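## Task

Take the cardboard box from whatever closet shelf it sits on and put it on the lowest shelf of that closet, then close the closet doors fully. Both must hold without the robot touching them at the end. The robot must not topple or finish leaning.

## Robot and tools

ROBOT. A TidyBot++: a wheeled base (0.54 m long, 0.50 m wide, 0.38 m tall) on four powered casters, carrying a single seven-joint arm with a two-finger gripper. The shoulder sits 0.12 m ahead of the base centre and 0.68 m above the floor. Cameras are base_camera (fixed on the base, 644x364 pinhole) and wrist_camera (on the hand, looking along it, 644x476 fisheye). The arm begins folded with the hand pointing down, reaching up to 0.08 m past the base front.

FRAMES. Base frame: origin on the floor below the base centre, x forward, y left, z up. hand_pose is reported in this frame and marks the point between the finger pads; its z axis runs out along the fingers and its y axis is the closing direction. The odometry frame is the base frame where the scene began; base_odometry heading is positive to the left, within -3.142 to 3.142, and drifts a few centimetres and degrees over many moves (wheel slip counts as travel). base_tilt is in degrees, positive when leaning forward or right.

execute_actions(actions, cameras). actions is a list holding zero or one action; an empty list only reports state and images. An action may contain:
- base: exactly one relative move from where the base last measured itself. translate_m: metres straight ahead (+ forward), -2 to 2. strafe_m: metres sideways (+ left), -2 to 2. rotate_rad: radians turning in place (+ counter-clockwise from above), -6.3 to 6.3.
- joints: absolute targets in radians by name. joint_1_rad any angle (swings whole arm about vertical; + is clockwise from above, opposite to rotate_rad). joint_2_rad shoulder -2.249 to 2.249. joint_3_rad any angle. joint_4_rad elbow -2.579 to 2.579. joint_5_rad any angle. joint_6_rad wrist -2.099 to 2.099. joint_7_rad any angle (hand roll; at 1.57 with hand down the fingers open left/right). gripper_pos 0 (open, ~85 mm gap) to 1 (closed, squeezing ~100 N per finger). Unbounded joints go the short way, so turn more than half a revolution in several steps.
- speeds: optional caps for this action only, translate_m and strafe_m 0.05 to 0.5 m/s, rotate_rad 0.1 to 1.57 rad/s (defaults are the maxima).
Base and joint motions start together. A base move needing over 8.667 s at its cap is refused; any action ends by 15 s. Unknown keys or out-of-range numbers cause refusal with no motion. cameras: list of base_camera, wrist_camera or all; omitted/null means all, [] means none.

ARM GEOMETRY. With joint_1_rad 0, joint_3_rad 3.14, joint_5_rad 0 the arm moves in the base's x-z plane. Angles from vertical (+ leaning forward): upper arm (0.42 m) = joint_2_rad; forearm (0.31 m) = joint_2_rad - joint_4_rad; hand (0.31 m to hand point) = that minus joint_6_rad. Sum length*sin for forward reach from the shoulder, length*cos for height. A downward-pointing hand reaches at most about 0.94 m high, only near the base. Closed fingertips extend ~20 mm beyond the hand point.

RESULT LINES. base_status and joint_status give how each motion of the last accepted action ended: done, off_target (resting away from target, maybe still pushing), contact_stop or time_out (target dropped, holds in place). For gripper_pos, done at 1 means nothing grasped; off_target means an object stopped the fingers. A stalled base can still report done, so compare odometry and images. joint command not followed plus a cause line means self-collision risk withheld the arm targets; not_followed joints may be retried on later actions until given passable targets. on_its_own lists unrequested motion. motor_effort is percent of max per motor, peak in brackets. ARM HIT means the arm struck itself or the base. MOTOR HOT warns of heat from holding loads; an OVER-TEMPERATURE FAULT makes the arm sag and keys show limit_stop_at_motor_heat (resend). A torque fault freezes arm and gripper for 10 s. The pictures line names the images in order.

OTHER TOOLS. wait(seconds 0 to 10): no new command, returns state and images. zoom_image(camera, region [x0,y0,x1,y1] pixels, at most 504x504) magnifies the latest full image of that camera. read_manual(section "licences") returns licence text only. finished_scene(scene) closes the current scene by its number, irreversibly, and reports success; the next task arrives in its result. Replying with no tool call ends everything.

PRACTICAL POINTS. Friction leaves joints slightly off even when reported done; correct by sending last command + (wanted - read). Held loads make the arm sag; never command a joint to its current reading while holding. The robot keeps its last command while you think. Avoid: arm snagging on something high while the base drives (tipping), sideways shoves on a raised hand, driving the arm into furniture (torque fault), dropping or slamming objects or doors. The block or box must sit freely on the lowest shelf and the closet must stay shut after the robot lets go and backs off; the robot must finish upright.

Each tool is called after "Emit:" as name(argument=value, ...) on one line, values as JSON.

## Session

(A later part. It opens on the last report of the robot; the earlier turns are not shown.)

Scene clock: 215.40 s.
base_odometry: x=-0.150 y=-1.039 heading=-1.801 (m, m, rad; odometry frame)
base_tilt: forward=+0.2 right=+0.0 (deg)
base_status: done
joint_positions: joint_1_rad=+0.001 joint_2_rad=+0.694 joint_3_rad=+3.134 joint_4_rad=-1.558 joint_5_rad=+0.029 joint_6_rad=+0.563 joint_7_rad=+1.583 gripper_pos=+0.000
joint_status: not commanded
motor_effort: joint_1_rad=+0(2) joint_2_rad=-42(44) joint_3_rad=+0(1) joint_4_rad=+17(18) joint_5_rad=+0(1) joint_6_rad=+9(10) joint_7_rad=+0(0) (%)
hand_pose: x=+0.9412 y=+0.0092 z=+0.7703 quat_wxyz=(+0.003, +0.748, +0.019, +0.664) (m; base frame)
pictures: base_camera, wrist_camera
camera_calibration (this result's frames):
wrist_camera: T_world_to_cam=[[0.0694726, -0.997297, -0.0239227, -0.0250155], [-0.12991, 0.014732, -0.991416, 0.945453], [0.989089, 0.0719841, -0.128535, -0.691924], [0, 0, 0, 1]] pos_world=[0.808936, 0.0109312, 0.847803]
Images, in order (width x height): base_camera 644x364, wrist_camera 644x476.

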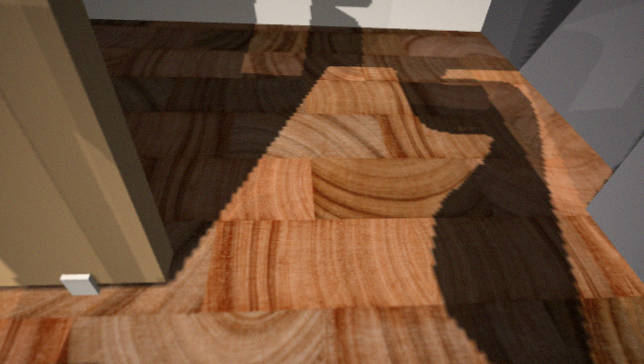

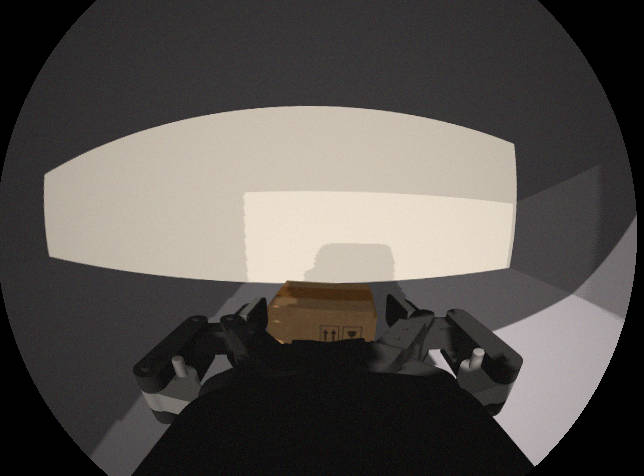

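Emit:
zoom_image(camera="wrist_camera", region=[230, 260, 430, 370])

Region (230, 260, 430, 370) of wrist_camera's 644x476 image, scaled by 2.520; it fills the top 277 rows of this view, and the rest is white.

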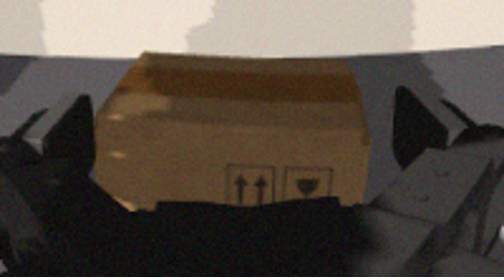

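Emit:
execute_actions(actions=[{"base":{"strafe_m":0.004},"speeds":{"strafe_m":0.05}}], cameras=[])

Emit:
execute_actions(actions=[{"base":{"translate_m":0.025},"speeds":{"translate_m":0.05}}])

Scene clock: 224.63 s.
base_odometry: x=-0.147 y=-1.040 heading=-1.801 (m, m, rad; odometry frame)
base_tilt: forward=+0.2 right=+0.0 (deg)
base_status: done
joint_positions: joint_1_rad=+0.001 joint_2_rad=+0.694 joint_3_rad=+3.134 joint_4_rad=-1.558 joint_5_rad=+0.029 joint_6_rad=+0.563 joint_7_rad=+1.583 gripper_pos=+0.000
joint_status: not commanded
motor_effort: joint_1_rad=+0(6) joint_2_rad=-40(43) joint_3_rad=+0(2) joint_4_rad=+17(18) joint_5_rad=+0(1) joint_6_rad=+9(10) joint_7_rad=-1(1) (%)
hand_pose: x=+0.9412 y=+0.0097 z=+0.7703 quat_wxyz=(+0.003, +0.748, +0.019, +0.664) (m; base frame)
pictures: none
No camera images: the call's "cameras" was empty. Leave "cameras" out to get every camera's image.

Scene clock: 225.63 s.
base_odometry: x=-0.152 y=-1.064 heading=-1.801 (m, m, rad; odometry frame)
base_tilt: forward=+0.2 right=+0.0 (deg)
base_status: done
joint_positions: joint_1_rad=+0.001 joint_2_rad=+0.694 joint_3_rad=+3.134 joint_4_rad=-1.558 joint_5_rad=+0.029 joint_6_rad=+0.563 joint_7_rad=+1.583 gripper_pos=+0.000
joint_status: not commanded
motor_effort: joint_1_rad=+0(3) joint_2_rad=-41(44) joint_3_rad=+0(2) joint_4_rad=+17(18) joint_5_rad=+0(1) joint_6_rad=+9(10) joint_7_rad=-1(0) (%)
hand_pose: x=+0.9412 y=+0.0097 z=+0.7702 quat_wxyz=(+0.003, +0.748, +0.019, +0.664) (m; base frame)
pictures: base_camera, wrist_camera
camera_calibration (this result's frames):
wrist_camera: T_world_to_cam=[[0.0700138, -0.997259, -0.0239248, -0.02508], [-0.129915, 0.0146637, -0.991417, 0.945434], [0.98905, 0.0725211, -0.128533, -0.691937], [0, 0, 0, 1]] pos_world=[0.808943, 0.0113052, 0.847782]
Images, in order (width x height): base_camera 644x364, wrist_camera 644x476.

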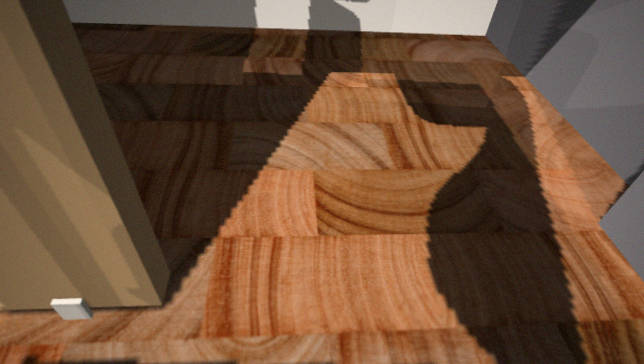

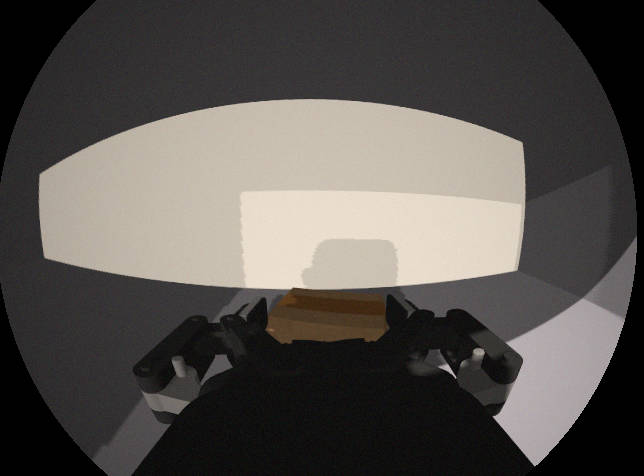

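Emit:
zoom_image(camera="wrist_camera", region=[230, 260, 430, 370])

Region (230, 260, 430, 370) of wrist_camera's 644x476 image, scaled by 2.520; it fills the top 277 rows of this view, and the rest is white.

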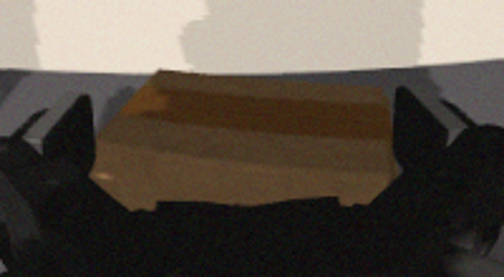

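Emit:
execute_actions(actions=[{"joints":{"gripper_pos":1.0}}])

Scene clock: 231.90 s.
base_odometry: x=-0.152 y=-1.064 heading=-1.801 (m, m, rad; odometry frame)
base_tilt: forward=+0.3 right=+0.0 (deg)
base_status: not commanded
joint_positions: joint_1_rad=+0.001 joint_2_rad=+0.694 joint_3_rad=+3.134 joint_4_rad=-1.558 joint_5_rad=+0.029 joint_6_rad=+0.568 joint_7_rad=+1.583 gripper_pos=+0.999
joint_status: all done
motor_effort: joint_1_rad=+0(0) joint_2_rad=-41(41) joint_3_rad=+0(1) joint_4_rad=+17(18) joint_5_rad=-1(0) joint_6_rad=+9(10) joint_7_rad=+1(1) (%)
hand_pose: x=+0.9414 y=+0.0097 z=+0.7718 quat_wxyz=(+0.003, +0.746, +0.019, +0.666) (m; base frame)
pictures: base_camera, wrist_camera
camera_calibration (this result's frames):
wrist_camera: T_world_to_cam=[[0.0702233, -0.99725, -0.0236857, -0.0254061], [-0.124907, 0.0147668, -0.992059, 0.942813], [0.98968, 0.0726242, -0.123526, -0.696394], [0, 0, 0, 1]] pos_world=[0.808755, 0.0113164, 0.848701]
Images, in order (width x height): base_camera 644x364, wrist_camera 644x476.

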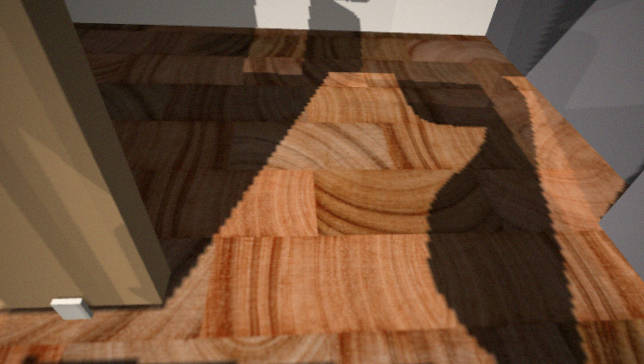

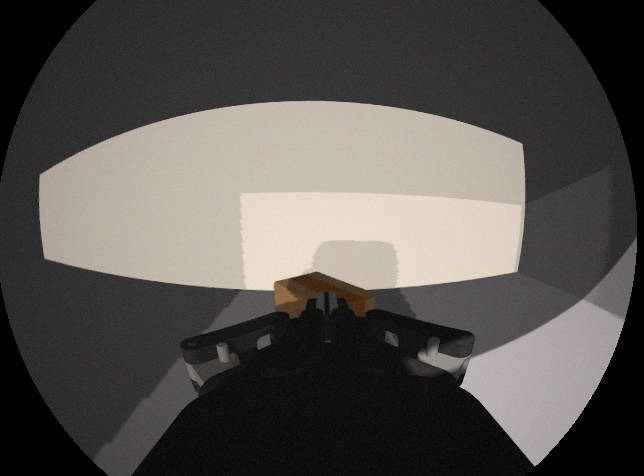

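Emit:
execute_actions(actions=[{"base":{"translate_m":-0.09},"joints":{"gripper_pos":0.0},"speeds":{"translate_m":0.15}}])

Scene clock: 235.43 s.
base_odometry: x=-0.131 y=-0.976 heading=-1.801 (m, m, rad; odometry frame)
base_tilt: forward=+0.3 right=+0.0 (deg)
base_status: done
joint_positions: joint_1_rad=+0.001 joint_2_rad=+0.694 joint_3_rad=+3.134 joint_4_rad=-1.558 joint_5_rad=+0.029 joint_6_rad=+0.568 joint_7_rad=+1.583 gripper_pos=+0.000
joint_status: all done
motor_effort: joint_1_rad=+0(3) joint_2_rad=-42(44) joint_3_rad=+0(1) joint_4_rad=+17(19) joint_5_rad=-1(1) joint_6_rad=+10(10) joint_7_rad=+0(0) (%)
hand_pose: x=+0.9415 y=+0.0097 z=+0.7717 quat_wxyz=(+0.003, +0.746, +0.019, +0.666) (m; base frame)
pictures: base_camera, wrist_camera
camera_calibration (this result's frames):
wrist_camera: T_world_to_cam=[[0.0702199, -0.99725, -0.0236951, -0.0254009], [-0.125033, 0.0147674, -0.992043, 0.942802], [0.989665, 0.0726238, -0.123652, -0.69633], [0, 0, 0, 1]] pos_world=[0.808798, 0.0113163, 0.848596]
Images, in order (width x height): base_camera 644x364, wrist_camera 644x476.

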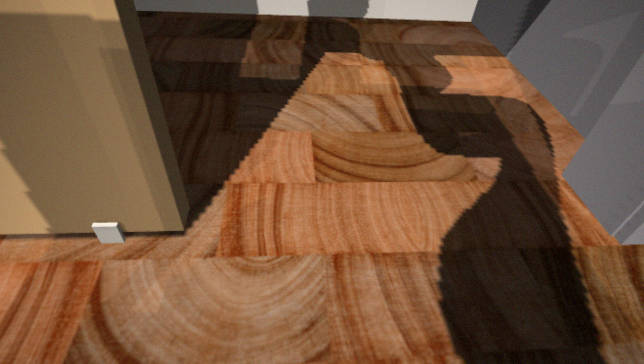

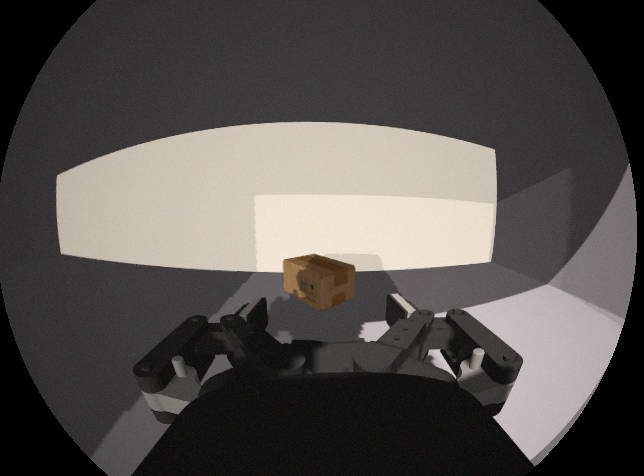

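Emit:
zoom_image(camera="wrist_camera", region=[240, 230, 410, 340])

Region (240, 230, 410, 340) of wrist_camera's 644x476 image, scaled by 2.965; it fills the top 326 rows of this view, and the rest is white.

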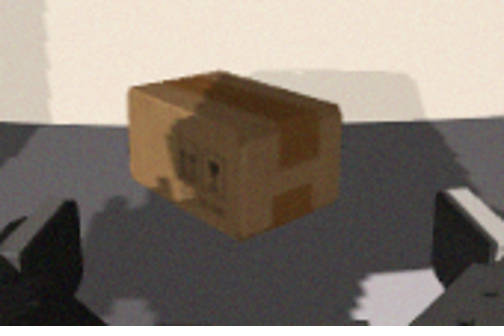

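Emit:
execute_actions(actions=[{"base":{"translate_m":-0.1}}], cameras=[])

Emit:
execute_actions(actions=[{"base":{"strafe_m":-0.2},"joints":{"joint_2_rad":0.87,"joint_4_rad":-1.18,"joint_6_rad":0.325}}], cameras=[])

Emit:
execute_actions(actions=[{"base":{"strafe_m":-0.177},"joints":{"joint_1_rad":-0.42}}])

Scene clock: 290.97 s.
base_odometry: x=-0.108 y=-0.879 heading=-1.801 (m, m, rad; odometry frame)
base_tilt: forward=+0.3 right=+0.0 (deg)
base_status: done
joint_positions: joint_1_rad=+0.001 joint_2_rad=+0.694 joint_3_rad=+3.134 joint_4_rad=-1.558 joint_5_rad=+0.029 joint_6_rad=+0.568 joint_7_rad=+1.583 gripper_pos=+0.000
joint_status: not commanded
motor_effort: joint_1_rad=+0(1) joint_2_rad=-42(43) joint_3_rad=+0(0) joint_4_rad=+17(18) joint_5_rad=+0(1) joint_6_rad=+10(10) joint_7_rad=-1(1) (%)
hand_pose: x=+0.9415 y=+0.0097 z=+0.7717 quat_wxyz=(+0.003, +0.746, +0.019, +0.666) (m; base frame)
pictures: none
No camera images: the call's "cameras" was empty. Leave "cameras" out to get every camera's image.

Scene clock: 292.73 s.
base_odometry: x=-0.303 y=-0.833 heading=-1.801 (m, m, rad; odometry frame)
base_tilt: forward=+0.2 right=+0.0 (deg)
base_status: done
joint_positions: joint_1_rad=+0.008 joint_2_rad=+0.857 joint_3_rad=+3.134 joint_4_rad=-1.201 joint_5_rad=+0.029 joint_6_rad=+0.364 joint_7_rad=+1.583 gripper_pos=+0.000
joint_status: all done
motor_effort: joint_1_rad=+1(4) joint_2_rad=-47(48) joint_3_rad=+0(2) joint_4_rad=+19(19) joint_5_rad=+0(1) joint_6_rad=+9(10) joint_7_rad=-1(0) (%)
hand_pose: x=+1.0237 y=+0.0011 z=+0.7719 quat_wxyz=(+0.008, +0.749, +0.015, +0.662) (m; base frame)
pictures: none
No camera images: the call's "cameras" was empty. Leave "cameras" out to get every camera's image.

Scene clock: 294.33 s.
base_odometry: x=-0.475 y=-0.792 heading=-1.802 (m, m, rad; odometry frame)
base_tilt: forward=+0.3 right=+0.0 (deg)
base_status: done
joint_positions: joint_1_rad=-0.419 joint_2_rad=+0.857 joint_3_rad=+3.134 joint_4_rad=-1.201 joint_5_rad=+0.029 joint_6_rad=+0.364 joint_7_rad=+1.583 gripper_pos=+0.000
joint_status: all done
motor_effort: joint_1_rad=+1(4) joint_2_rad=-47(48) joint_3_rad=+0(2) joint_4_rad=+19(19) joint_5_rad=-1(1) joint_6_rad=+10(10) joint_7_rad=+0(0) (%)
hand_pose: x=+0.9419 y=+0.3759 z=+0.7721 quat_wxyz=(-0.132, +0.729, +0.174, +0.649) (m; base frame)
pictures: base_camera, wrist_camera
camera_calibration (this result's frames):
wrist_camera: T_world_to_cam=[[0.465505, -0.884775, -0.0218504, -0.076335], [-0.127745, -0.0427392, -0.990886, 0.961101], [0.875777, 0.464054, -0.132921, -0.756057], [0, 0, 0, 1]] pos_world=[0.820447, 0.324388, 0.850178]
Images, in order (width x height): base_camera 644x364, wrist_camera 644x476.

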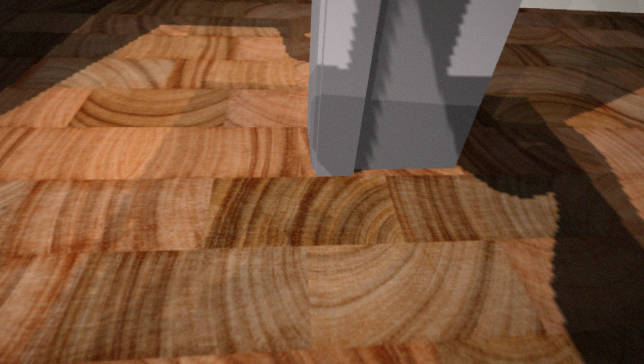

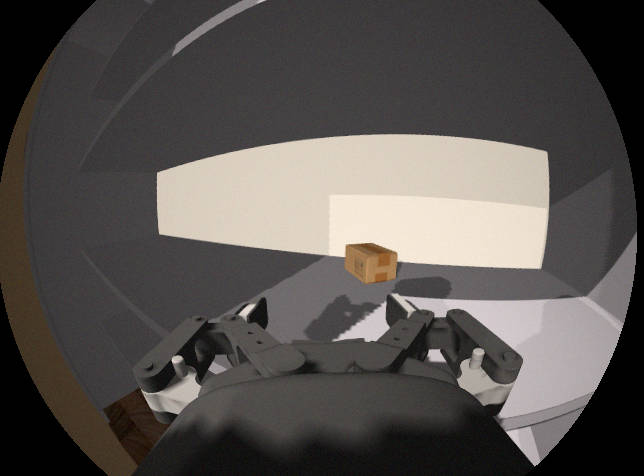

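Emit:
execute_actions(actions=[{"base":{"translate_m":0.15},"speeds":{"translate_m":0.25}}])

Scene clock: 303.03 s.
base_odometry: x=-0.510 y=-0.938 heading=-1.802 (m, m, rad; odometry frame)
base_tilt: forward=+0.2 right=+0.0 (deg)
base_status: done
joint_positions: joint_1_rad=-0.419 joint_2_rad=+0.859 joint_3_rad=+3.134 joint_4_rad=-1.198 joint_5_rad=+0.029 joint_6_rad=+0.364 joint_7_rad=+1.583 gripper_pos=+0.000
joint_status: not commanded
motor_effort: joint_1_rad=+0(2) joint_2_rad=-47(49) joint_3_rad=+0(1) joint_4_rad=+19(21) joint_5_rad=+0(1) joint_6_rad=+9(10) joint_7_rad=+0(1) (%)
hand_pose: x=+0.9426 y=+0.3761 z=+0.7720 quat_wxyz=(-0.132, +0.729, +0.173, +0.649) (m; base frame)
pictures: base_camera, wrist_camera
camera_calibration (this result's frames):
wrist_camera: T_world_to_cam=[[0.465487, -0.884786, -0.0218166, -0.0764063], [-0.127193, -0.0424818, -0.990968, 0.960524], [0.875867, 0.464057, -0.132314, -0.757314], [0, 0, 0, 1]] pos_world=[0.821045, 0.324639, 0.849979]
Images, in order (width x height): base_camera 644x364, wrist_camera 644x476.

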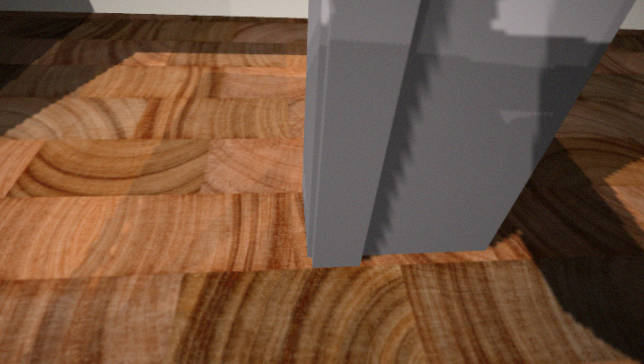

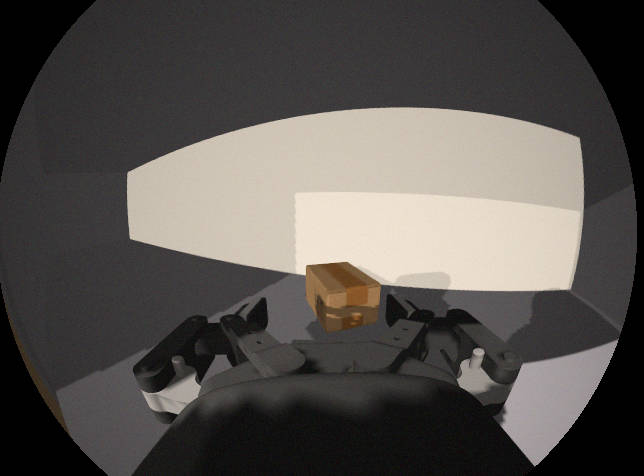

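Emit:
zoom_image(camera="wrist_camera", region=[230, 240, 430, 360])

Region (230, 240, 430, 360) of wrist_camera's 644x476 image, scaled by 2.520; it fills the top 302 rows of this view, and the rest is white.

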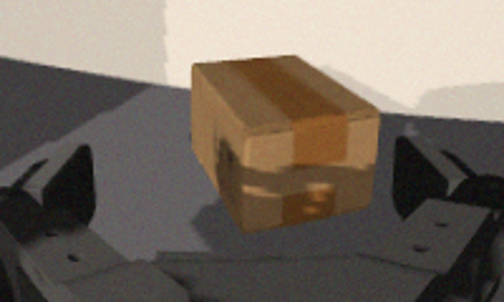

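Emit:
execute_actions(actions=[{"base":{"translate_m":0.04},"speeds":{"translate_m":0.1}}], cameras=[])

Emit:
execute_actions(actions=[{"base":{"strafe_m":0.012},"speeds":{"strafe_m":0.05}}], cameras=["wrist_camera"])

Scene clock: 318.57 s.
base_odometry: x=-0.519 y=-0.978 heading=-1.802 (m, m, rad; odometry frame)
base_tilt: forward=+0.3 right=+0.0 (deg)
base_status: done
joint_positions: joint_1_rad=-0.419 joint_2_rad=+0.859 joint_3_rad=+3.134 joint_4_rad=-1.197 joint_5_rad=+0.029 joint_6_rad=+0.363 joint_7_rad=+1.583 gripper_pos=+0.000
joint_status: not commanded
motor_effort: joint_1_rad=+0(3) joint_2_rad=-48(49) joint_3_rad=+0(1) joint_4_rad=+19(20) joint_5_rad=-1(1) joint_6_rad=+9(10) joint_7_rad=-1(1) (%)
hand_pose: x=+0.9426 y=+0.3762 z=+0.7720 quat_wxyz=(-0.133, +0.729, +0.174, +0.649) (m; base frame)
pictures: none
No camera images: the call's "cameras" was empty. Leave "cameras" out to get every camera's image.

Scene clock: 319.30 s.
base_odometry: x=-0.508 y=-0.980 heading=-1.803 (m, m, rad; odometry frame)
base_tilt: forward=+0.3 right=+0.0 (deg)
base_status: done
joint_positions: joint_1_rad=-0.421 joint_2_rad=+0.859 joint_3_rad=+3.134 joint_4_rad=-1.197 joint_5_rad=+0.029 joint_6_rad=+0.363 joint_7_rad=+1.583 gripper_pos=+0.000
joint_status: not commanded
motor_effort: joint_1_rad=+0(3) joint_2_rad=-48(49) joint_3_rad=-1(2) joint_4_rad=+19(19) joint_5_rad=-1(0) joint_6_rad=+9(10) joint_7_rad=-1(1) (%)
hand_pose: x=+0.9419 y=+0.3779 z=+0.7720 quat_wxyz=(-0.133, +0.728, +0.174, +0.649) (m; base frame)
pictures: wrist_camera
camera_calibration (this result's frames):
wrist_camera: T_world_to_cam=[[0.467376, -0.883789, -0.0218089, -0.076641], [-0.127013, -0.0427143, -0.990981, 0.960485], [0.874887, 0.465931, -0.132216, -0.757374], [0, 0, 0, 1]] pos_world=[0.820431, 0.326176, 0.850014]
Images, in order (width x height): wrist_camera 644x476.

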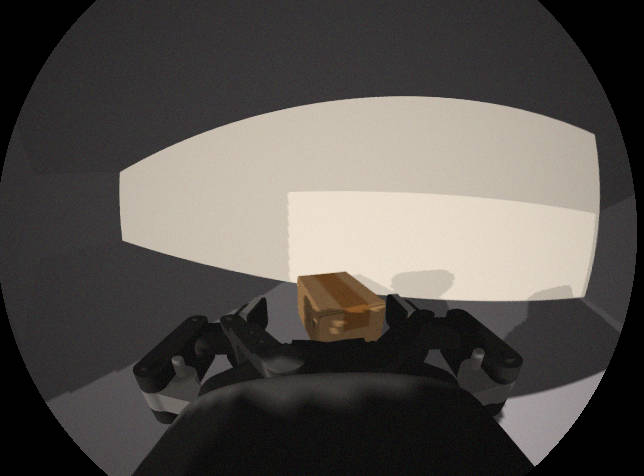

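Emit:
execute_actions(actions=[{"base":{"translate_m":0.04},"speeds":{"translate_m":0.08}}], cameras=["wrist_camera"])

Emit:
zoom_image(camera="wrist_camera", region=[230, 250, 430, 370])

Scene clock: 323.17 s.
base_odometry: x=-0.517 y=-1.019 heading=-1.802 (m, m, rad; odometry frame)
base_tilt: forward=+0.2 right=-0.1 (deg)
base_status: done
joint_positions: joint_1_rad=-0.421 joint_2_rad=+0.859 joint_3_rad=+3.134 joint_4_rad=-1.197 joint_5_rad=+0.029 joint_6_rad=+0.363 joint_7_rad=+1.583 gripper_pos=+0.000
joint_status: not commanded
motor_effort: joint_1_rad=+0(3) joint_2_rad=-47(49) joint_3_rad=+0(1) joint_4_rad=+19(20) joint_5_rad=-1(1) joint_6_rad=+10(10) joint_7_rad=+0(1) (%)
hand_pose: x=+0.9419 y=+0.3780 z=+0.7717 quat_wxyz=(-0.133, +0.729, +0.174, +0.649) (m; base frame)
pictures: wrist_camera
camera_calibration (this result's frames):
wrist_camera: T_world_to_cam=[[0.467406, -0.883773, -0.0218283, -0.0766316], [-0.127309, -0.0428558, -0.990937, 0.960522], [0.874828, 0.465949, -0.132544, -0.757195], [0, 0, 0, 1]] pos_world=[0.820517, 0.326253, 0.849783]
Images, in order (width x height): wrist_camera 644x476.

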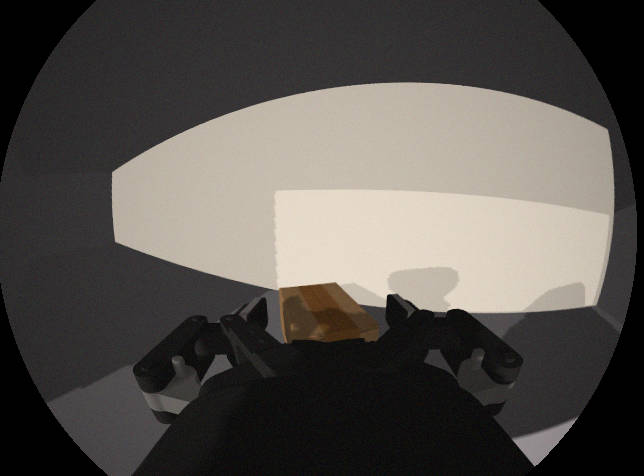

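Region (230, 250, 430, 370) of wrist_camera's 644x476 image, scaled by 2.520; it fills the top 302 rows of this view, and the rest is white.

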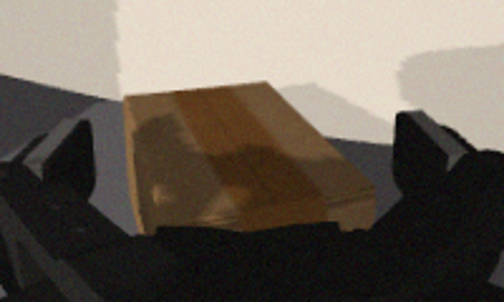

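Emit:
execute_actions(actions=[{"joints":{"gripper_pos":1.0}}], cameras=["wrist_camera"])

Scene clock: 326.40 s.
base_odometry: x=-0.517 y=-1.019 heading=-1.802 (m, m, rad; odometry frame)
base_tilt: forward=+0.3 right=+0.0 (deg)
base_status: not commanded
joint_positions: joint_1_rad=-0.421 joint_2_rad=+0.860 joint_3_rad=+3.134 joint_4_rad=-1.196 joint_5_rad=+0.029 joint_6_rad=+0.363 joint_7_rad=+1.583 gripper_pos=+0.382
joint_status: gripper_pos off_target (ended at +0.382, target +1.000)
motor_effort: joint_1_rad=+0(1) joint_2_rad=-47(48) joint_3_rad=+0(1) joint_4_rad=+19(20) joint_5_rad=+0(0) joint_6_rad=+9(10) joint_7_rad=-1(1) (%)
hand_pose: x=+0.9421 y=+0.3781 z=+0.7720 quat_wxyz=(-0.133, +0.728, +0.174, +0.649) (m; base frame)
pictures: wrist_camera
camera_calibration (this result's frames):
wrist_camera: T_world_to_cam=[[0.467414, -0.88377, -0.0217939, -0.0766717], [-0.126784, -0.0426156, -0.991015, 0.96031], [0.8749, 0.465977, -0.131967, -0.757825], [0, 0, 0, 1]] pos_world=[0.82061, 0.326293, 0.850003]
Images, in order (width x height): wrist_camera 644x476.

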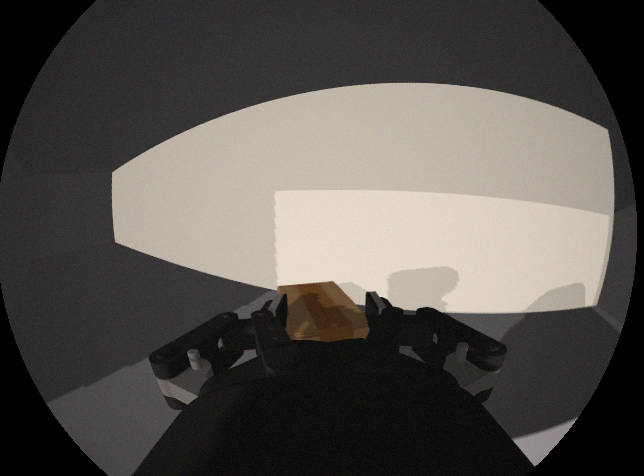

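Emit:
execute_actions(actions=[{"joints":{"joint_2_rad":0.82}}], cameras=["wrist_camera"])

Scene clock: 329.63 s.
base_odometry: x=-0.517 y=-1.019 heading=-1.802 (m, m, rad; odometry frame)
base_tilt: forward=+0.3 right=+0.0 (deg)
base_status: not commanded
joint_positions: joint_1_rad=-0.421 joint_2_rad=+0.842 joint_3_rad=+3.134 joint_4_rad=-1.196 joint_5_rad=+0.029 joint_6_rad=+0.359 joint_7_rad=+1.583 gripper_pos=+0.382
joint_status: all done
motor_effort: joint_1_rad=+0(0) joint_2_rad=-49(50) joint_3_rad=+0(0) joint_4_rad=+20(20) joint_5_rad=-1(1) joint_6_rad=+11(10) joint_7_rad=-1(0) (%)
hand_pose: x=+0.9404 y=+0.3773 z=+0.7862 quat_wxyz=(-0.134, +0.724, +0.173, +0.654) (m; base frame)
pictures: wrist_camera
camera_calibration (this result's frames):
wrist_camera: T_world_to_cam=[[0.467589, -0.883699, -0.0208749, -0.077187], [-0.115077, -0.0374417, -0.992651, 0.962465], [0.876423, 0.466555, -0.119201, -0.765837], [0, 0, 0, 1]] pos_world=[0.818047, 0.325131, 0.862492]
Images, in order (width x height): wrist_camera 644x476.

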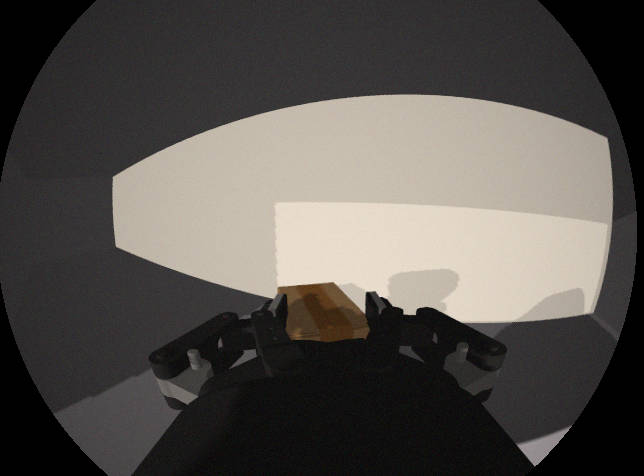

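Emit:
execute_actions(actions=[{"joints":{"joint_2_rad":0.78,"joint_1_rad":-0.31}}], cameras=[])

Emit:
execute_actions(actions=[{"base":{"translate_m":-0.62},"speeds":{"translate_m":0.35}}])

Scene clock: 336.40 s.
base_odometry: x=-0.517 y=-1.019 heading=-1.802 (m, m, rad; odometry frame)
base_tilt: forward=+0.3 right=+0.0 (deg)
base_status: not commanded
joint_positions: joint_1_rad=-0.306 joint_2_rad=+0.801 joint_3_rad=+3.134 joint_4_rad=-1.196 joint_5_rad=+0.029 joint_6_rad=+0.358 joint_7_rad=+1.583 gripper_pos=+0.382
joint_status: all done
motor_effort: joint_1_rad=+1(4) joint_2_rad=-48(50) joint_3_rad=+0(2) joint_4_rad=+21(21) joint_5_rad=+0(1) joint_6_rad=+10(11) joint_7_rad=-1(1) (%)
hand_pose: x=+0.9735 y=+0.2786 z=+0.8235 quat_wxyz=(-0.098, +0.719, +0.129, +0.675) (m; base frame)
pictures: none
No camera images: the call's "cameras" was empty. Leave "cameras" out to get every camera's image.

Scene clock: 339.30 s.
base_odometry: x=-0.374 y=-0.416 heading=-1.802 (m, m, rad; odometry frame)
base_tilt: forward=+0.2 right=+0.0 (deg)
base_status: done
joint_positions: joint_1_rad=-0.305 joint_2_rad=+0.799 joint_3_rad=+3.134 joint_4_rad=-1.196 joint_5_rad=+0.029 joint_6_rad=+0.357 joint_7_rad=+1.583 gripper_pos=+0.382
joint_status: not commanded
motor_effort: joint_1_rad=+0(2) joint_2_rad=-47(51) joint_3_rad=+0(1) joint_4_rad=+20(22) joint_5_rad=-1(1) joint_6_rad=+11(11) joint_7_rad=-1(0) (%)
hand_pose: x=+0.9733 y=+0.2783 z=+0.8247 quat_wxyz=(-0.098, +0.719, +0.129, +0.676) (m; base frame)
pictures: base_camera, wrist_camera
camera_calibration (this result's frames):
wrist_camera: T_world_to_cam=[[0.363237, -0.931513, -0.0184924, -0.0663238], [-0.0796471, -0.0112702, -0.996759, 0.962327], [0.928286, 0.363533, -0.0782861, -0.79944], [0, 0, 0, 1]] pos_world=[0.842847, 0.239687, 0.895397]
Images, in order (width x height): base_camera 644x364, wrist_camera 644x476.

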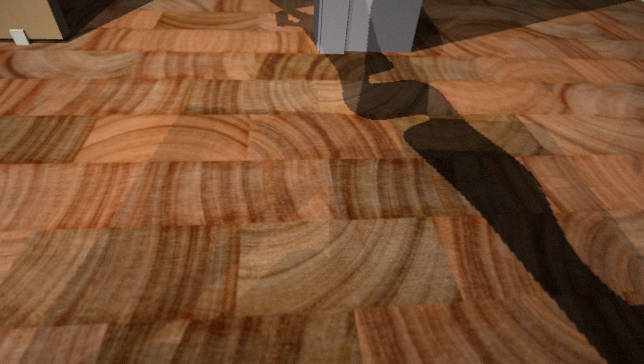

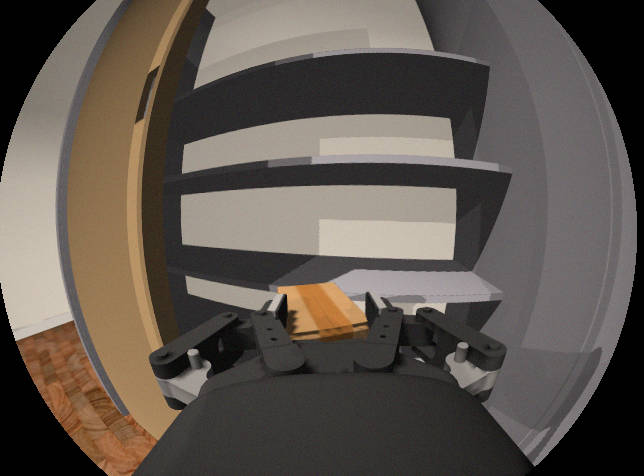

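Emit:
execute_actions(actions=[{"base":{"strafe_m":0.26},"joints":{"joint_1_rad":0.0,"joint_2_rad":0.9,"joint_4_rad":-1.66,"joint_6_rad":0.64}}])

Scene clock: 348.90 s.
base_odometry: x=-0.121 y=-0.475 heading=-1.802 (m, m, rad; odometry frame)
base_tilt: forward=+0.2 right=+0.0 (deg)
base_status: done
joint_positions: joint_1_rad=-0.014 joint_2_rad=+0.903 joint_3_rad=+3.134 joint_4_rad=-1.651 joint_5_rad=+0.029 joint_6_rad=+0.593 joint_7_rad=+1.583 gripper_pos=+0.382
joint_status: all done
motor_effort: joint_1_rad=+0(5) joint_2_rad=-45(47) joint_3_rad=+0(2) joint_4_rad=+14(21) joint_5_rad=-1(1) joint_6_rad=+10(11) joint_7_rad=-1(1) (%)
hand_pose: x=+0.9112 y=+0.0224 z=+0.5623 quat_wxyz=(-0.005, +0.830, +0.026, +0.557) (m; base frame)
pictures: base_camera, wrist_camera
camera_calibration (this result's frames):
wrist_camera: T_world_to_cam=[[0.0773854, -0.996077, -0.0429269, -0.0113334], [-0.391294, 0.00925806, -0.920219, 0.933413], [0.917006, 0.0880085, -0.389042, -0.478132], [0, 0, 0, 1]] pos_world=[0.804566, 0.0221492, 0.672444]
Images, in order (width x height): base_camera 644x364, wrist_camera 644x476.

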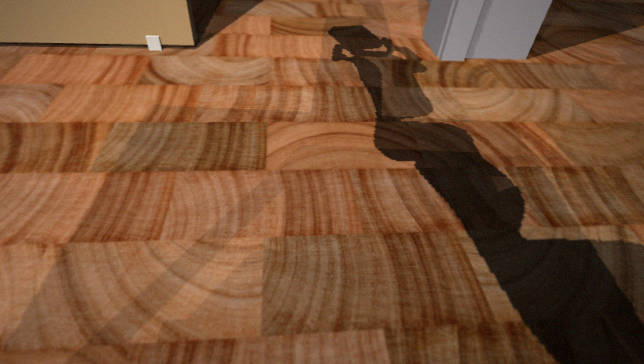

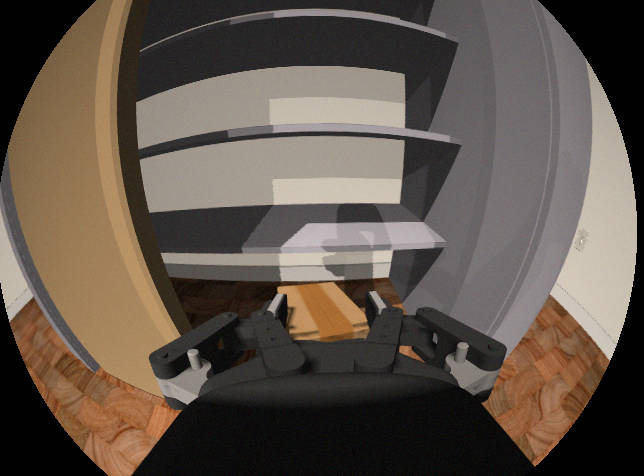

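Emit:
execute_actions(actions=[{"base":{"translate_m":0.27},"speeds":{"translate_m":0.35}}])

Scene clock: 358.23 s.
base_odometry: x=-0.183 y=-0.738 heading=-1.801 (m, m, rad; odometry frame)
base_tilt: forward=+0.2 right=+0.0 (deg)
base_status: done
joint_positions: joint_1_rad=-0.014 joint_2_rad=+0.903 joint_3_rad=+3.134 joint_4_rad=-1.651 joint_5_rad=+0.029 joint_6_rad=+0.595 joint_7_rad=+1.583 gripper_pos=+0.382
joint_status: not commanded
motor_effort: joint_1_rad=+0(1) joint_2_rad=-44(45) joint_3_rad=+0(1) joint_4_rad=+14(15) joint_5_rad=-1(1) joint_6_rad=+10(10) joint_7_rad=+0(1) (%)
hand_pose: x=+0.9112 y=+0.0222 z=+0.5626 quat_wxyz=(-0.005, +0.830, +0.026, +0.557) (m; base frame)
pictures: base_camera, wrist_camera
camera_calibration (this result's frames):
wrist_camera: T_world_to_cam=[[0.0772451, -0.996089, -0.0428864, -0.0113873], [-0.389804, 0.00941828, -0.92085, 0.932753], [0.917652, 0.0878484, -0.387552, -0.479434], [0, 0, 0, 1]] pos_world=[0.804424, 0.0219899, 0.672631]
Images, in order (width x height): base_camera 644x364, wrist_camera 644x476.

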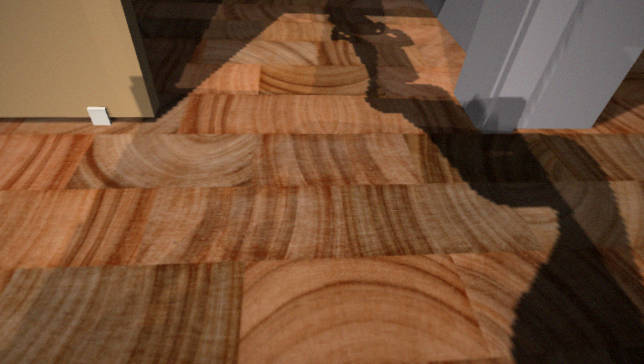

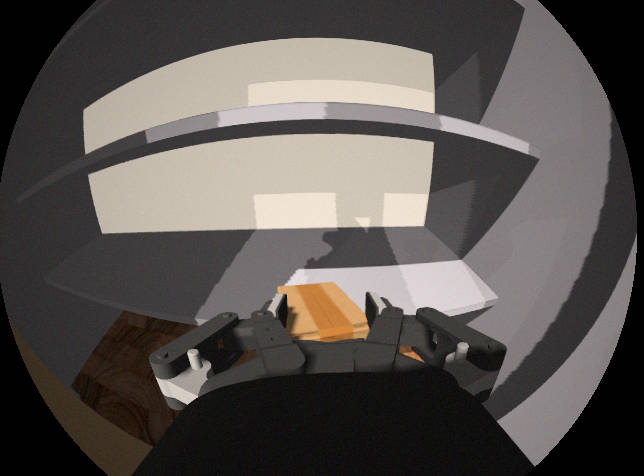

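Emit:
execute_actions(actions=[{"joints":{"joint_2_rad":1.25,"joint_4_rad":-1.335,"joint_6_rad":0.885}}])

Scene clock: 371.97 s.
base_odometry: x=-0.183 y=-0.738 heading=-1.801 (m, m, rad; odometry frame)
base_tilt: forward=+0.3 right=+0.0 (deg)
base_status: not commanded
joint_positions: joint_1_rad=-0.014 joint_2_rad=+1.255 joint_3_rad=+3.134 joint_4_rad=-1.361 joint_5_rad=+0.029 joint_6_rad=+0.839 joint_7_rad=+1.583 gripper_pos=+0.382
joint_status: all done
motor_effort: joint_1_rad=+0(0) joint_2_rad=-48(53) joint_3_rad=-1(1) joint_4_rad=+13(14) joint_5_rad=-1(1) joint_6_rad=+10(11) joint_7_rad=-1(0) (%)
hand_pose: x=+0.9810 y=+0.0239 z=+0.4770 quat_wxyz=(-0.007, +0.776, +0.023, +0.631) (m; base frame)
pictures: base_camera, wrist_camera
camera_calibration (this result's frames):
wrist_camera: T_world_to_cam=[[0.0848299, -0.995646, -0.0386357, -0.0282256], [-0.216333, 0.0194465, -0.976126, 0.737006], [0.972627, 0.0911629, -0.213742, -0.713706], [0, 0, 0, 1]] pos_world=[0.856003, 0.0226286, 0.565771]
Images, in order (width x height): base_camera 644x364, wrist_camera 644x476.

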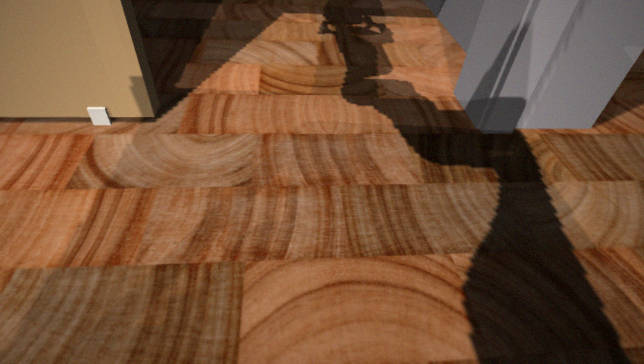

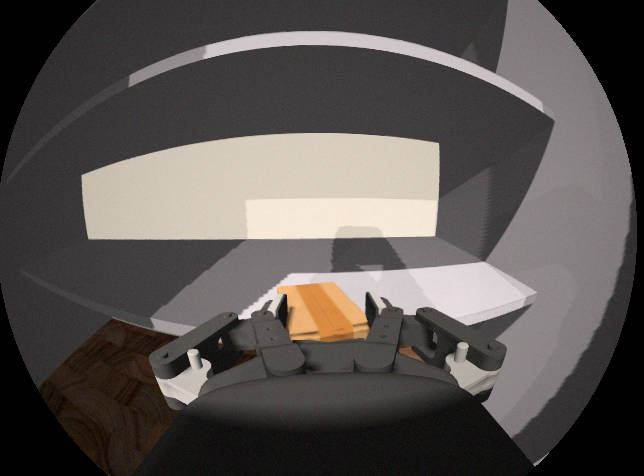

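Emit:
execute_actions(actions=[{"joints":{"joint_2_rad":1.2}}], cameras=[])

Emit:
execute_actions(actions=[{"base":{"translate_m":0.2},"speeds":{"translate_m":0.15}}])

Scene clock: 376.73 s.
base_odometry: x=-0.183 y=-0.738 heading=-1.801 (m, m, rad; odometry frame)
base_tilt: forward=+0.3 right=+0.0 (deg)
base_status: not commanded
joint_positions: joint_1_rad=-0.014 joint_2_rad=+1.218 joint_3_rad=+3.134 joint_4_rad=-1.355 joint_5_rad=+0.029 joint_6_rad=+0.840 joint_7_rad=+1.583 gripper_pos=+0.382
joint_status: all done
motor_effort: joint_1_rad=+0(0) joint_2_rad=-50(53) joint_3_rad=-1(1) joint_4_rad=+14(15) joint_5_rad=+0(1) joint_6_rad=+10(11) joint_7_rad=+0(1) (%)
hand_pose: x=+0.9898 y=+0.0241 z=+0.5122 quat_wxyz=(-0.006, +0.762, +0.023, +0.647) (m; base frame)
pictures: none
No camera images: the call's "cameras" was empty. Leave "cameras" out to get every camera's image.

Scene clock: 378.73 s.
base_odometry: x=-0.228 y=-0.933 heading=-1.800 (m, m, rad; odometry frame)
base_tilt: forward=+0.3 right=+0.0 (deg)
base_status: done
joint_positions: joint_1_rad=-0.014 joint_2_rad=+1.218 joint_3_rad=+3.134 joint_4_rad=-1.354 joint_5_rad=+0.029 joint_6_rad=+0.840 joint_7_rad=+1.583 gripper_pos=+0.382
joint_status: not commanded
motor_effort: joint_1_rad=+0(2) joint_2_rad=-50(51) joint_3_rad=-1(1) joint_4_rad=+13(15) joint_5_rad=-1(1) joint_6_rad=+10(11) joint_7_rad=+0(0) (%)
hand_pose: x=+0.9903 y=+0.0237 z=+0.5130 quat_wxyz=(-0.006, +0.761, +0.023, +0.648) (m; base frame)
pictures: base_camera, wrist_camera
camera_calibration (this result's frames):
wrist_camera: T_world_to_cam=[[0.0859926, -0.995665, -0.0354422, -0.0307008], [-0.172111, 0.0201933, -0.984871, 0.734856], [0.981317, 0.0907916, -0.169628, -0.746279], [0, 0, 0, 1]] pos_world=[0.861453, 0.022349, 0.59606]
Images, in order (width x height): base_camera 644x364, wrist_camera 644x476.

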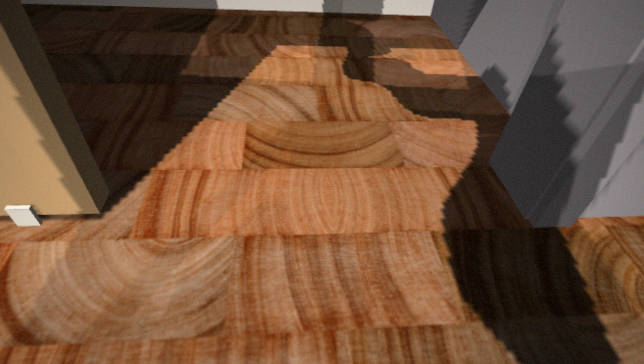

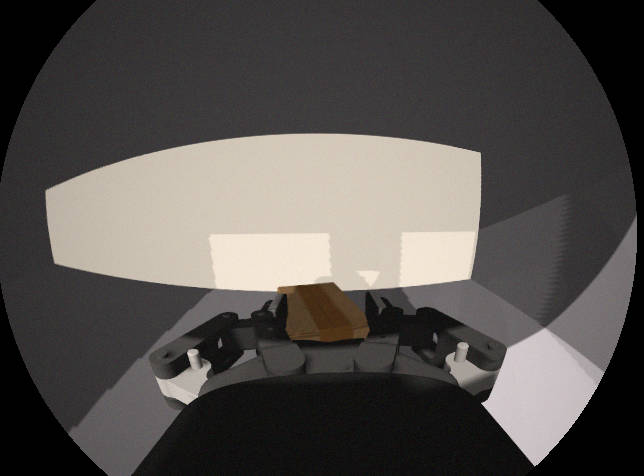

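Emit:
execute_actions(actions=[{"base":{"translate_m":0.05},"joints":{"joint_2_rad":1.25},"speeds":{"translate_m":0.15}}])

Scene clock: 385.07 s.
base_odometry: x=-0.239 y=-0.982 heading=-1.800 (m, m, rad; odometry frame)
base_tilt: forward=+0.3 right=+0.0 (deg)
base_status: done
joint_positions: joint_1_rad=-0.013 joint_2_rad=+1.247 joint_3_rad=+3.134 joint_4_rad=-1.354 joint_5_rad=+0.029 joint_6_rad=+0.840 joint_7_rad=+1.583 gripper_pos=+0.382
joint_status: all done
motor_effort: joint_1_rad=+1(2) joint_2_rad=-50(52) joint_3_rad=-1(1) joint_4_rad=+14(16) joint_5_rad=-1(1) joint_6_rad=+10(11) joint_7_rad=-1(0) (%)
hand_pose: x=+0.9850 y=+0.0232 z=+0.4874 quat_wxyz=(-0.006, +0.771, +0.023, +0.637) (m; base frame)
pictures: base_camera, wrist_camera
camera_calibration (this result's frames):
wrist_camera: T_world_to_cam=[[0.0845555, -0.995711, -0.0375396, -0.0291121], [-0.200606, 0.0198919, -0.97947, 0.734248], [0.976016, 0.0903502, -0.198064, -0.72629], [0, 0, 0, 1]] pos_world=[0.858626, 0.0220276, 0.574229]
Images, in order (width x height): base_camera 644x364, wrist_camera 644x476.

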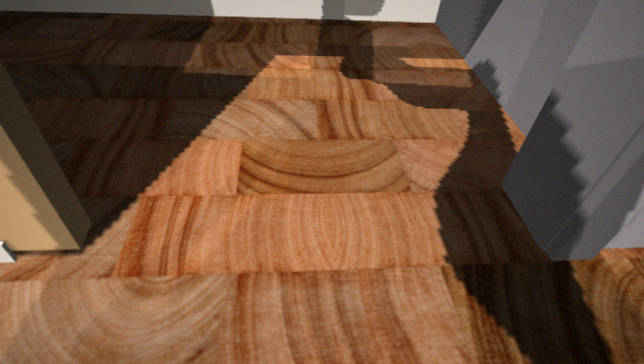

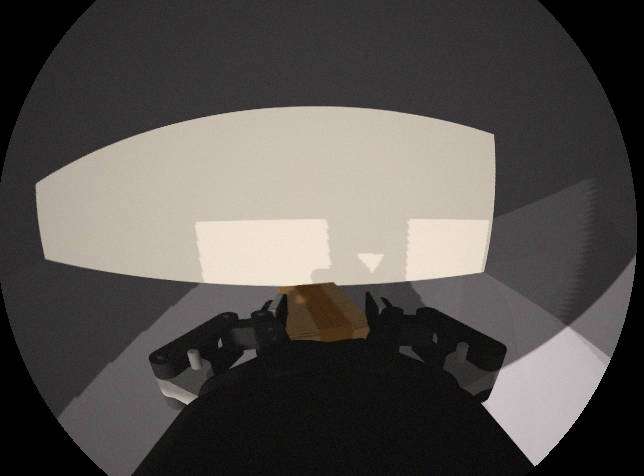

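Emit:
execute_actions(actions=[{"joints":{"joint_2_rad":1.278}}], cameras=["wrist_camera"])

Scene clock: 387.30 s.
base_odometry: x=-0.239 y=-0.982 heading=-1.800 (m, m, rad; odometry frame)
base_tilt: forward=+0.3 right=+0.0 (deg)
base_status: not commanded
joint_positions: joint_1_rad=-0.013 joint_2_rad=+1.267 joint_3_rad=+3.134 joint_4_rad=-1.352 joint_5_rad=+0.029 joint_6_rad=+0.844 joint_7_rad=+1.583 gripper_pos=+0.382
joint_status: all done
motor_effort: joint_1_rad=+1(1) joint_2_rad=-48(50) joint_3_rad=-1(0) joint_4_rad=+13(14) joint_5_rad=-1(1) joint_6_rad=+9(10) joint_7_rad=-1(1) (%)
hand_pose: x=+0.9818 y=+0.0232 z=+0.4720 quat_wxyz=(-0.006, +0.775, +0.023, +0.631) (m; base frame)
pictures: wrist_camera
camera_calibration (this result's frames):
wrist_camera: T_world_to_cam=[[0.0840178, -0.995713, -0.0386808, -0.0283842], [-0.214791, 0.0198088, -0.976459, 0.730973], [0.97304, 0.0903483, -0.212206, -0.716589], [0, 0, 0, 1]] pos_world=[0.856661, 0.0220003, 0.560603]
Images, in order (width x height): wrist_camera 644x476.

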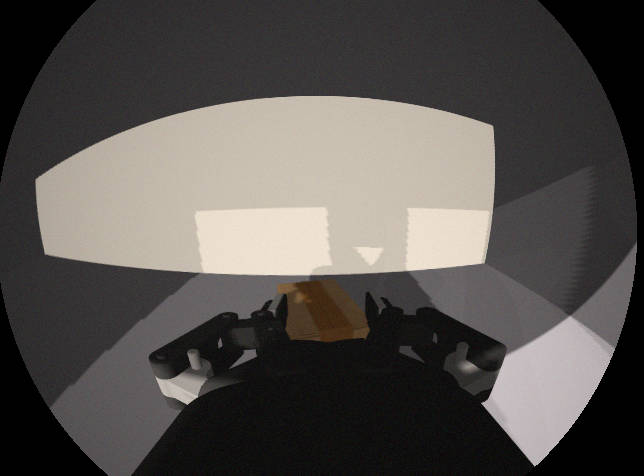

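Emit:
execute_actions(actions=[{"joints":{"gripper_pos":0.0}}], cameras=["wrist_camera"])

Emit:
execute_actions(actions=[{"base":{"translate_m":-0.3},"speeds":{"translate_m":0.3}}])

Scene clock: 391.27 s.
base_odometry: x=-0.239 y=-0.982 heading=-1.800 (m, m, rad; odometry frame)
base_tilt: forward=+0.3 right=+0.0 (deg)
base_status: not commanded
joint_positions: joint_1_rad=-0.013 joint_2_rad=+1.267 joint_3_rad=+3.134 joint_4_rad=-1.352 joint_5_rad=+0.029 joint_6_rad=+0.844 joint_7_rad=+1.583 gripper_pos=+0.000
joint_status: all done
motor_effort: joint_1_rad=+0(0) joint_2_rad=-48(49) joint_3_rad=-1(0) joint_4_rad=+13(13) joint_5_rad=-2(1) joint_6_rad=+9(10) joint_7_rad=+0(1) (%)
hand_pose: x=+0.9818 y=+0.0232 z=+0.4720 quat_wxyz=(-0.006, +0.775, +0.023, +0.631) (m; base frame)
pictures: wrist_camera
camera_calibration (this result's frames):
wrist_camera: T_world_to_cam=[[0.0840188, -0.995713, -0.0386799, -0.0283853], [-0.21477, 0.0198097, -0.976464, 0.730961], [0.973044, 0.0903486, -0.212185, -0.716603], [0, 0, 0, 1]] pos_world=[0.85666, 0.0220003, 0.560607]
Images, in order (width x height): wrist_camera 644x476.

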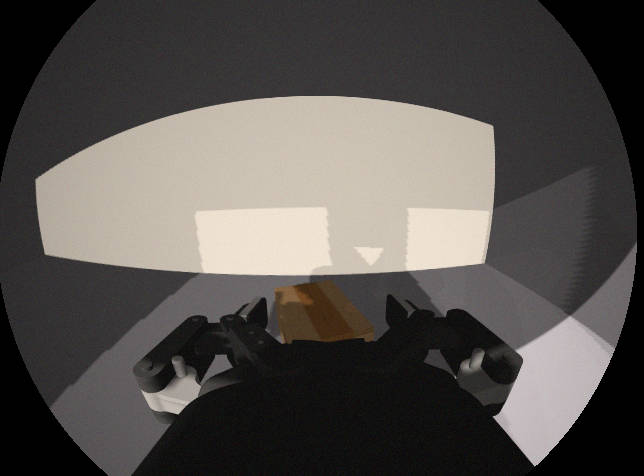

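Scene clock: 393.30 s.
base_odometry: x=-0.171 y=-0.690 heading=-1.800 (m, m, rad; odometry frame)
base_tilt: forward=+0.3 right=+0.0 (deg)
base_status: done
joint_positions: joint_1_rad=-0.009 joint_2_rad=+1.267 joint_3_rad=+3.134 joint_4_rad=-1.348 joint_5_rad=+0.029 joint_6_rad=+0.845 joint_7_rad=+1.583 gripper_pos=+0.000
joint_status: not commanded
motor_effort: joint_1_rad=+0(4) joint_2_rad=-49(50) joint_3_rad=-1(2) joint_4_rad=+13(15) joint_5_rad=+0(0) joint_6_rad=+9(10) joint_7_rad=-1(0) (%)
hand_pose: x=+0.9834 y=+0.0192 z=+0.4743 quat_wxyz=(-0.005, +0.774, +0.021, +0.633) (m; base frame)
pictures: base_camera, wrist_camera
camera_calibration (this result's frames):
wrist_camera: T_world_to_cam=[[0.07952, -0.996095, -0.0383631, -0.0281764], [-0.209462, 0.0209289, -0.977593, 0.728892], [0.974578, 0.0857737, -0.20698, -0.721157], [0, 0, 0, 1]] pos_world=[0.857739, 0.0185351, 0.562214]
Images, in order (width x height): base_camera 644x364, wrist_camera 644x476.

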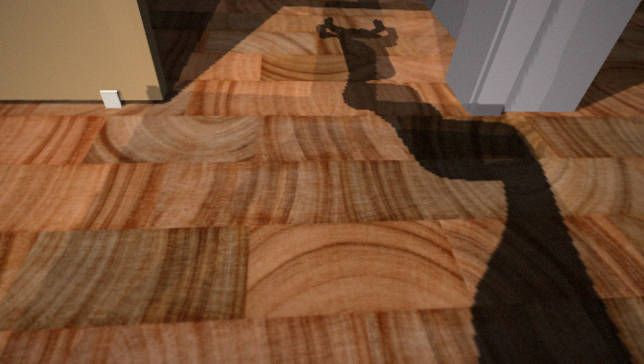

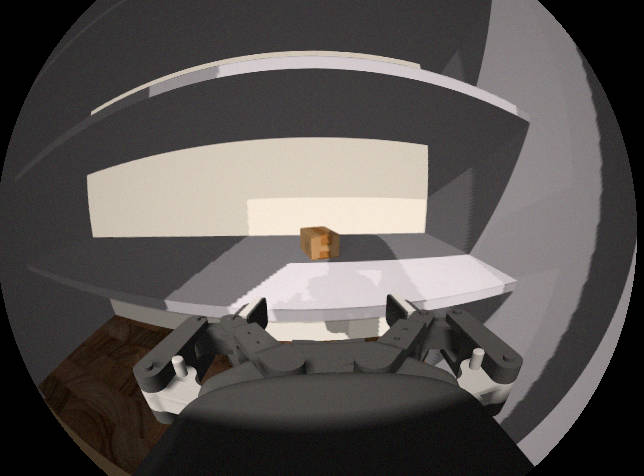

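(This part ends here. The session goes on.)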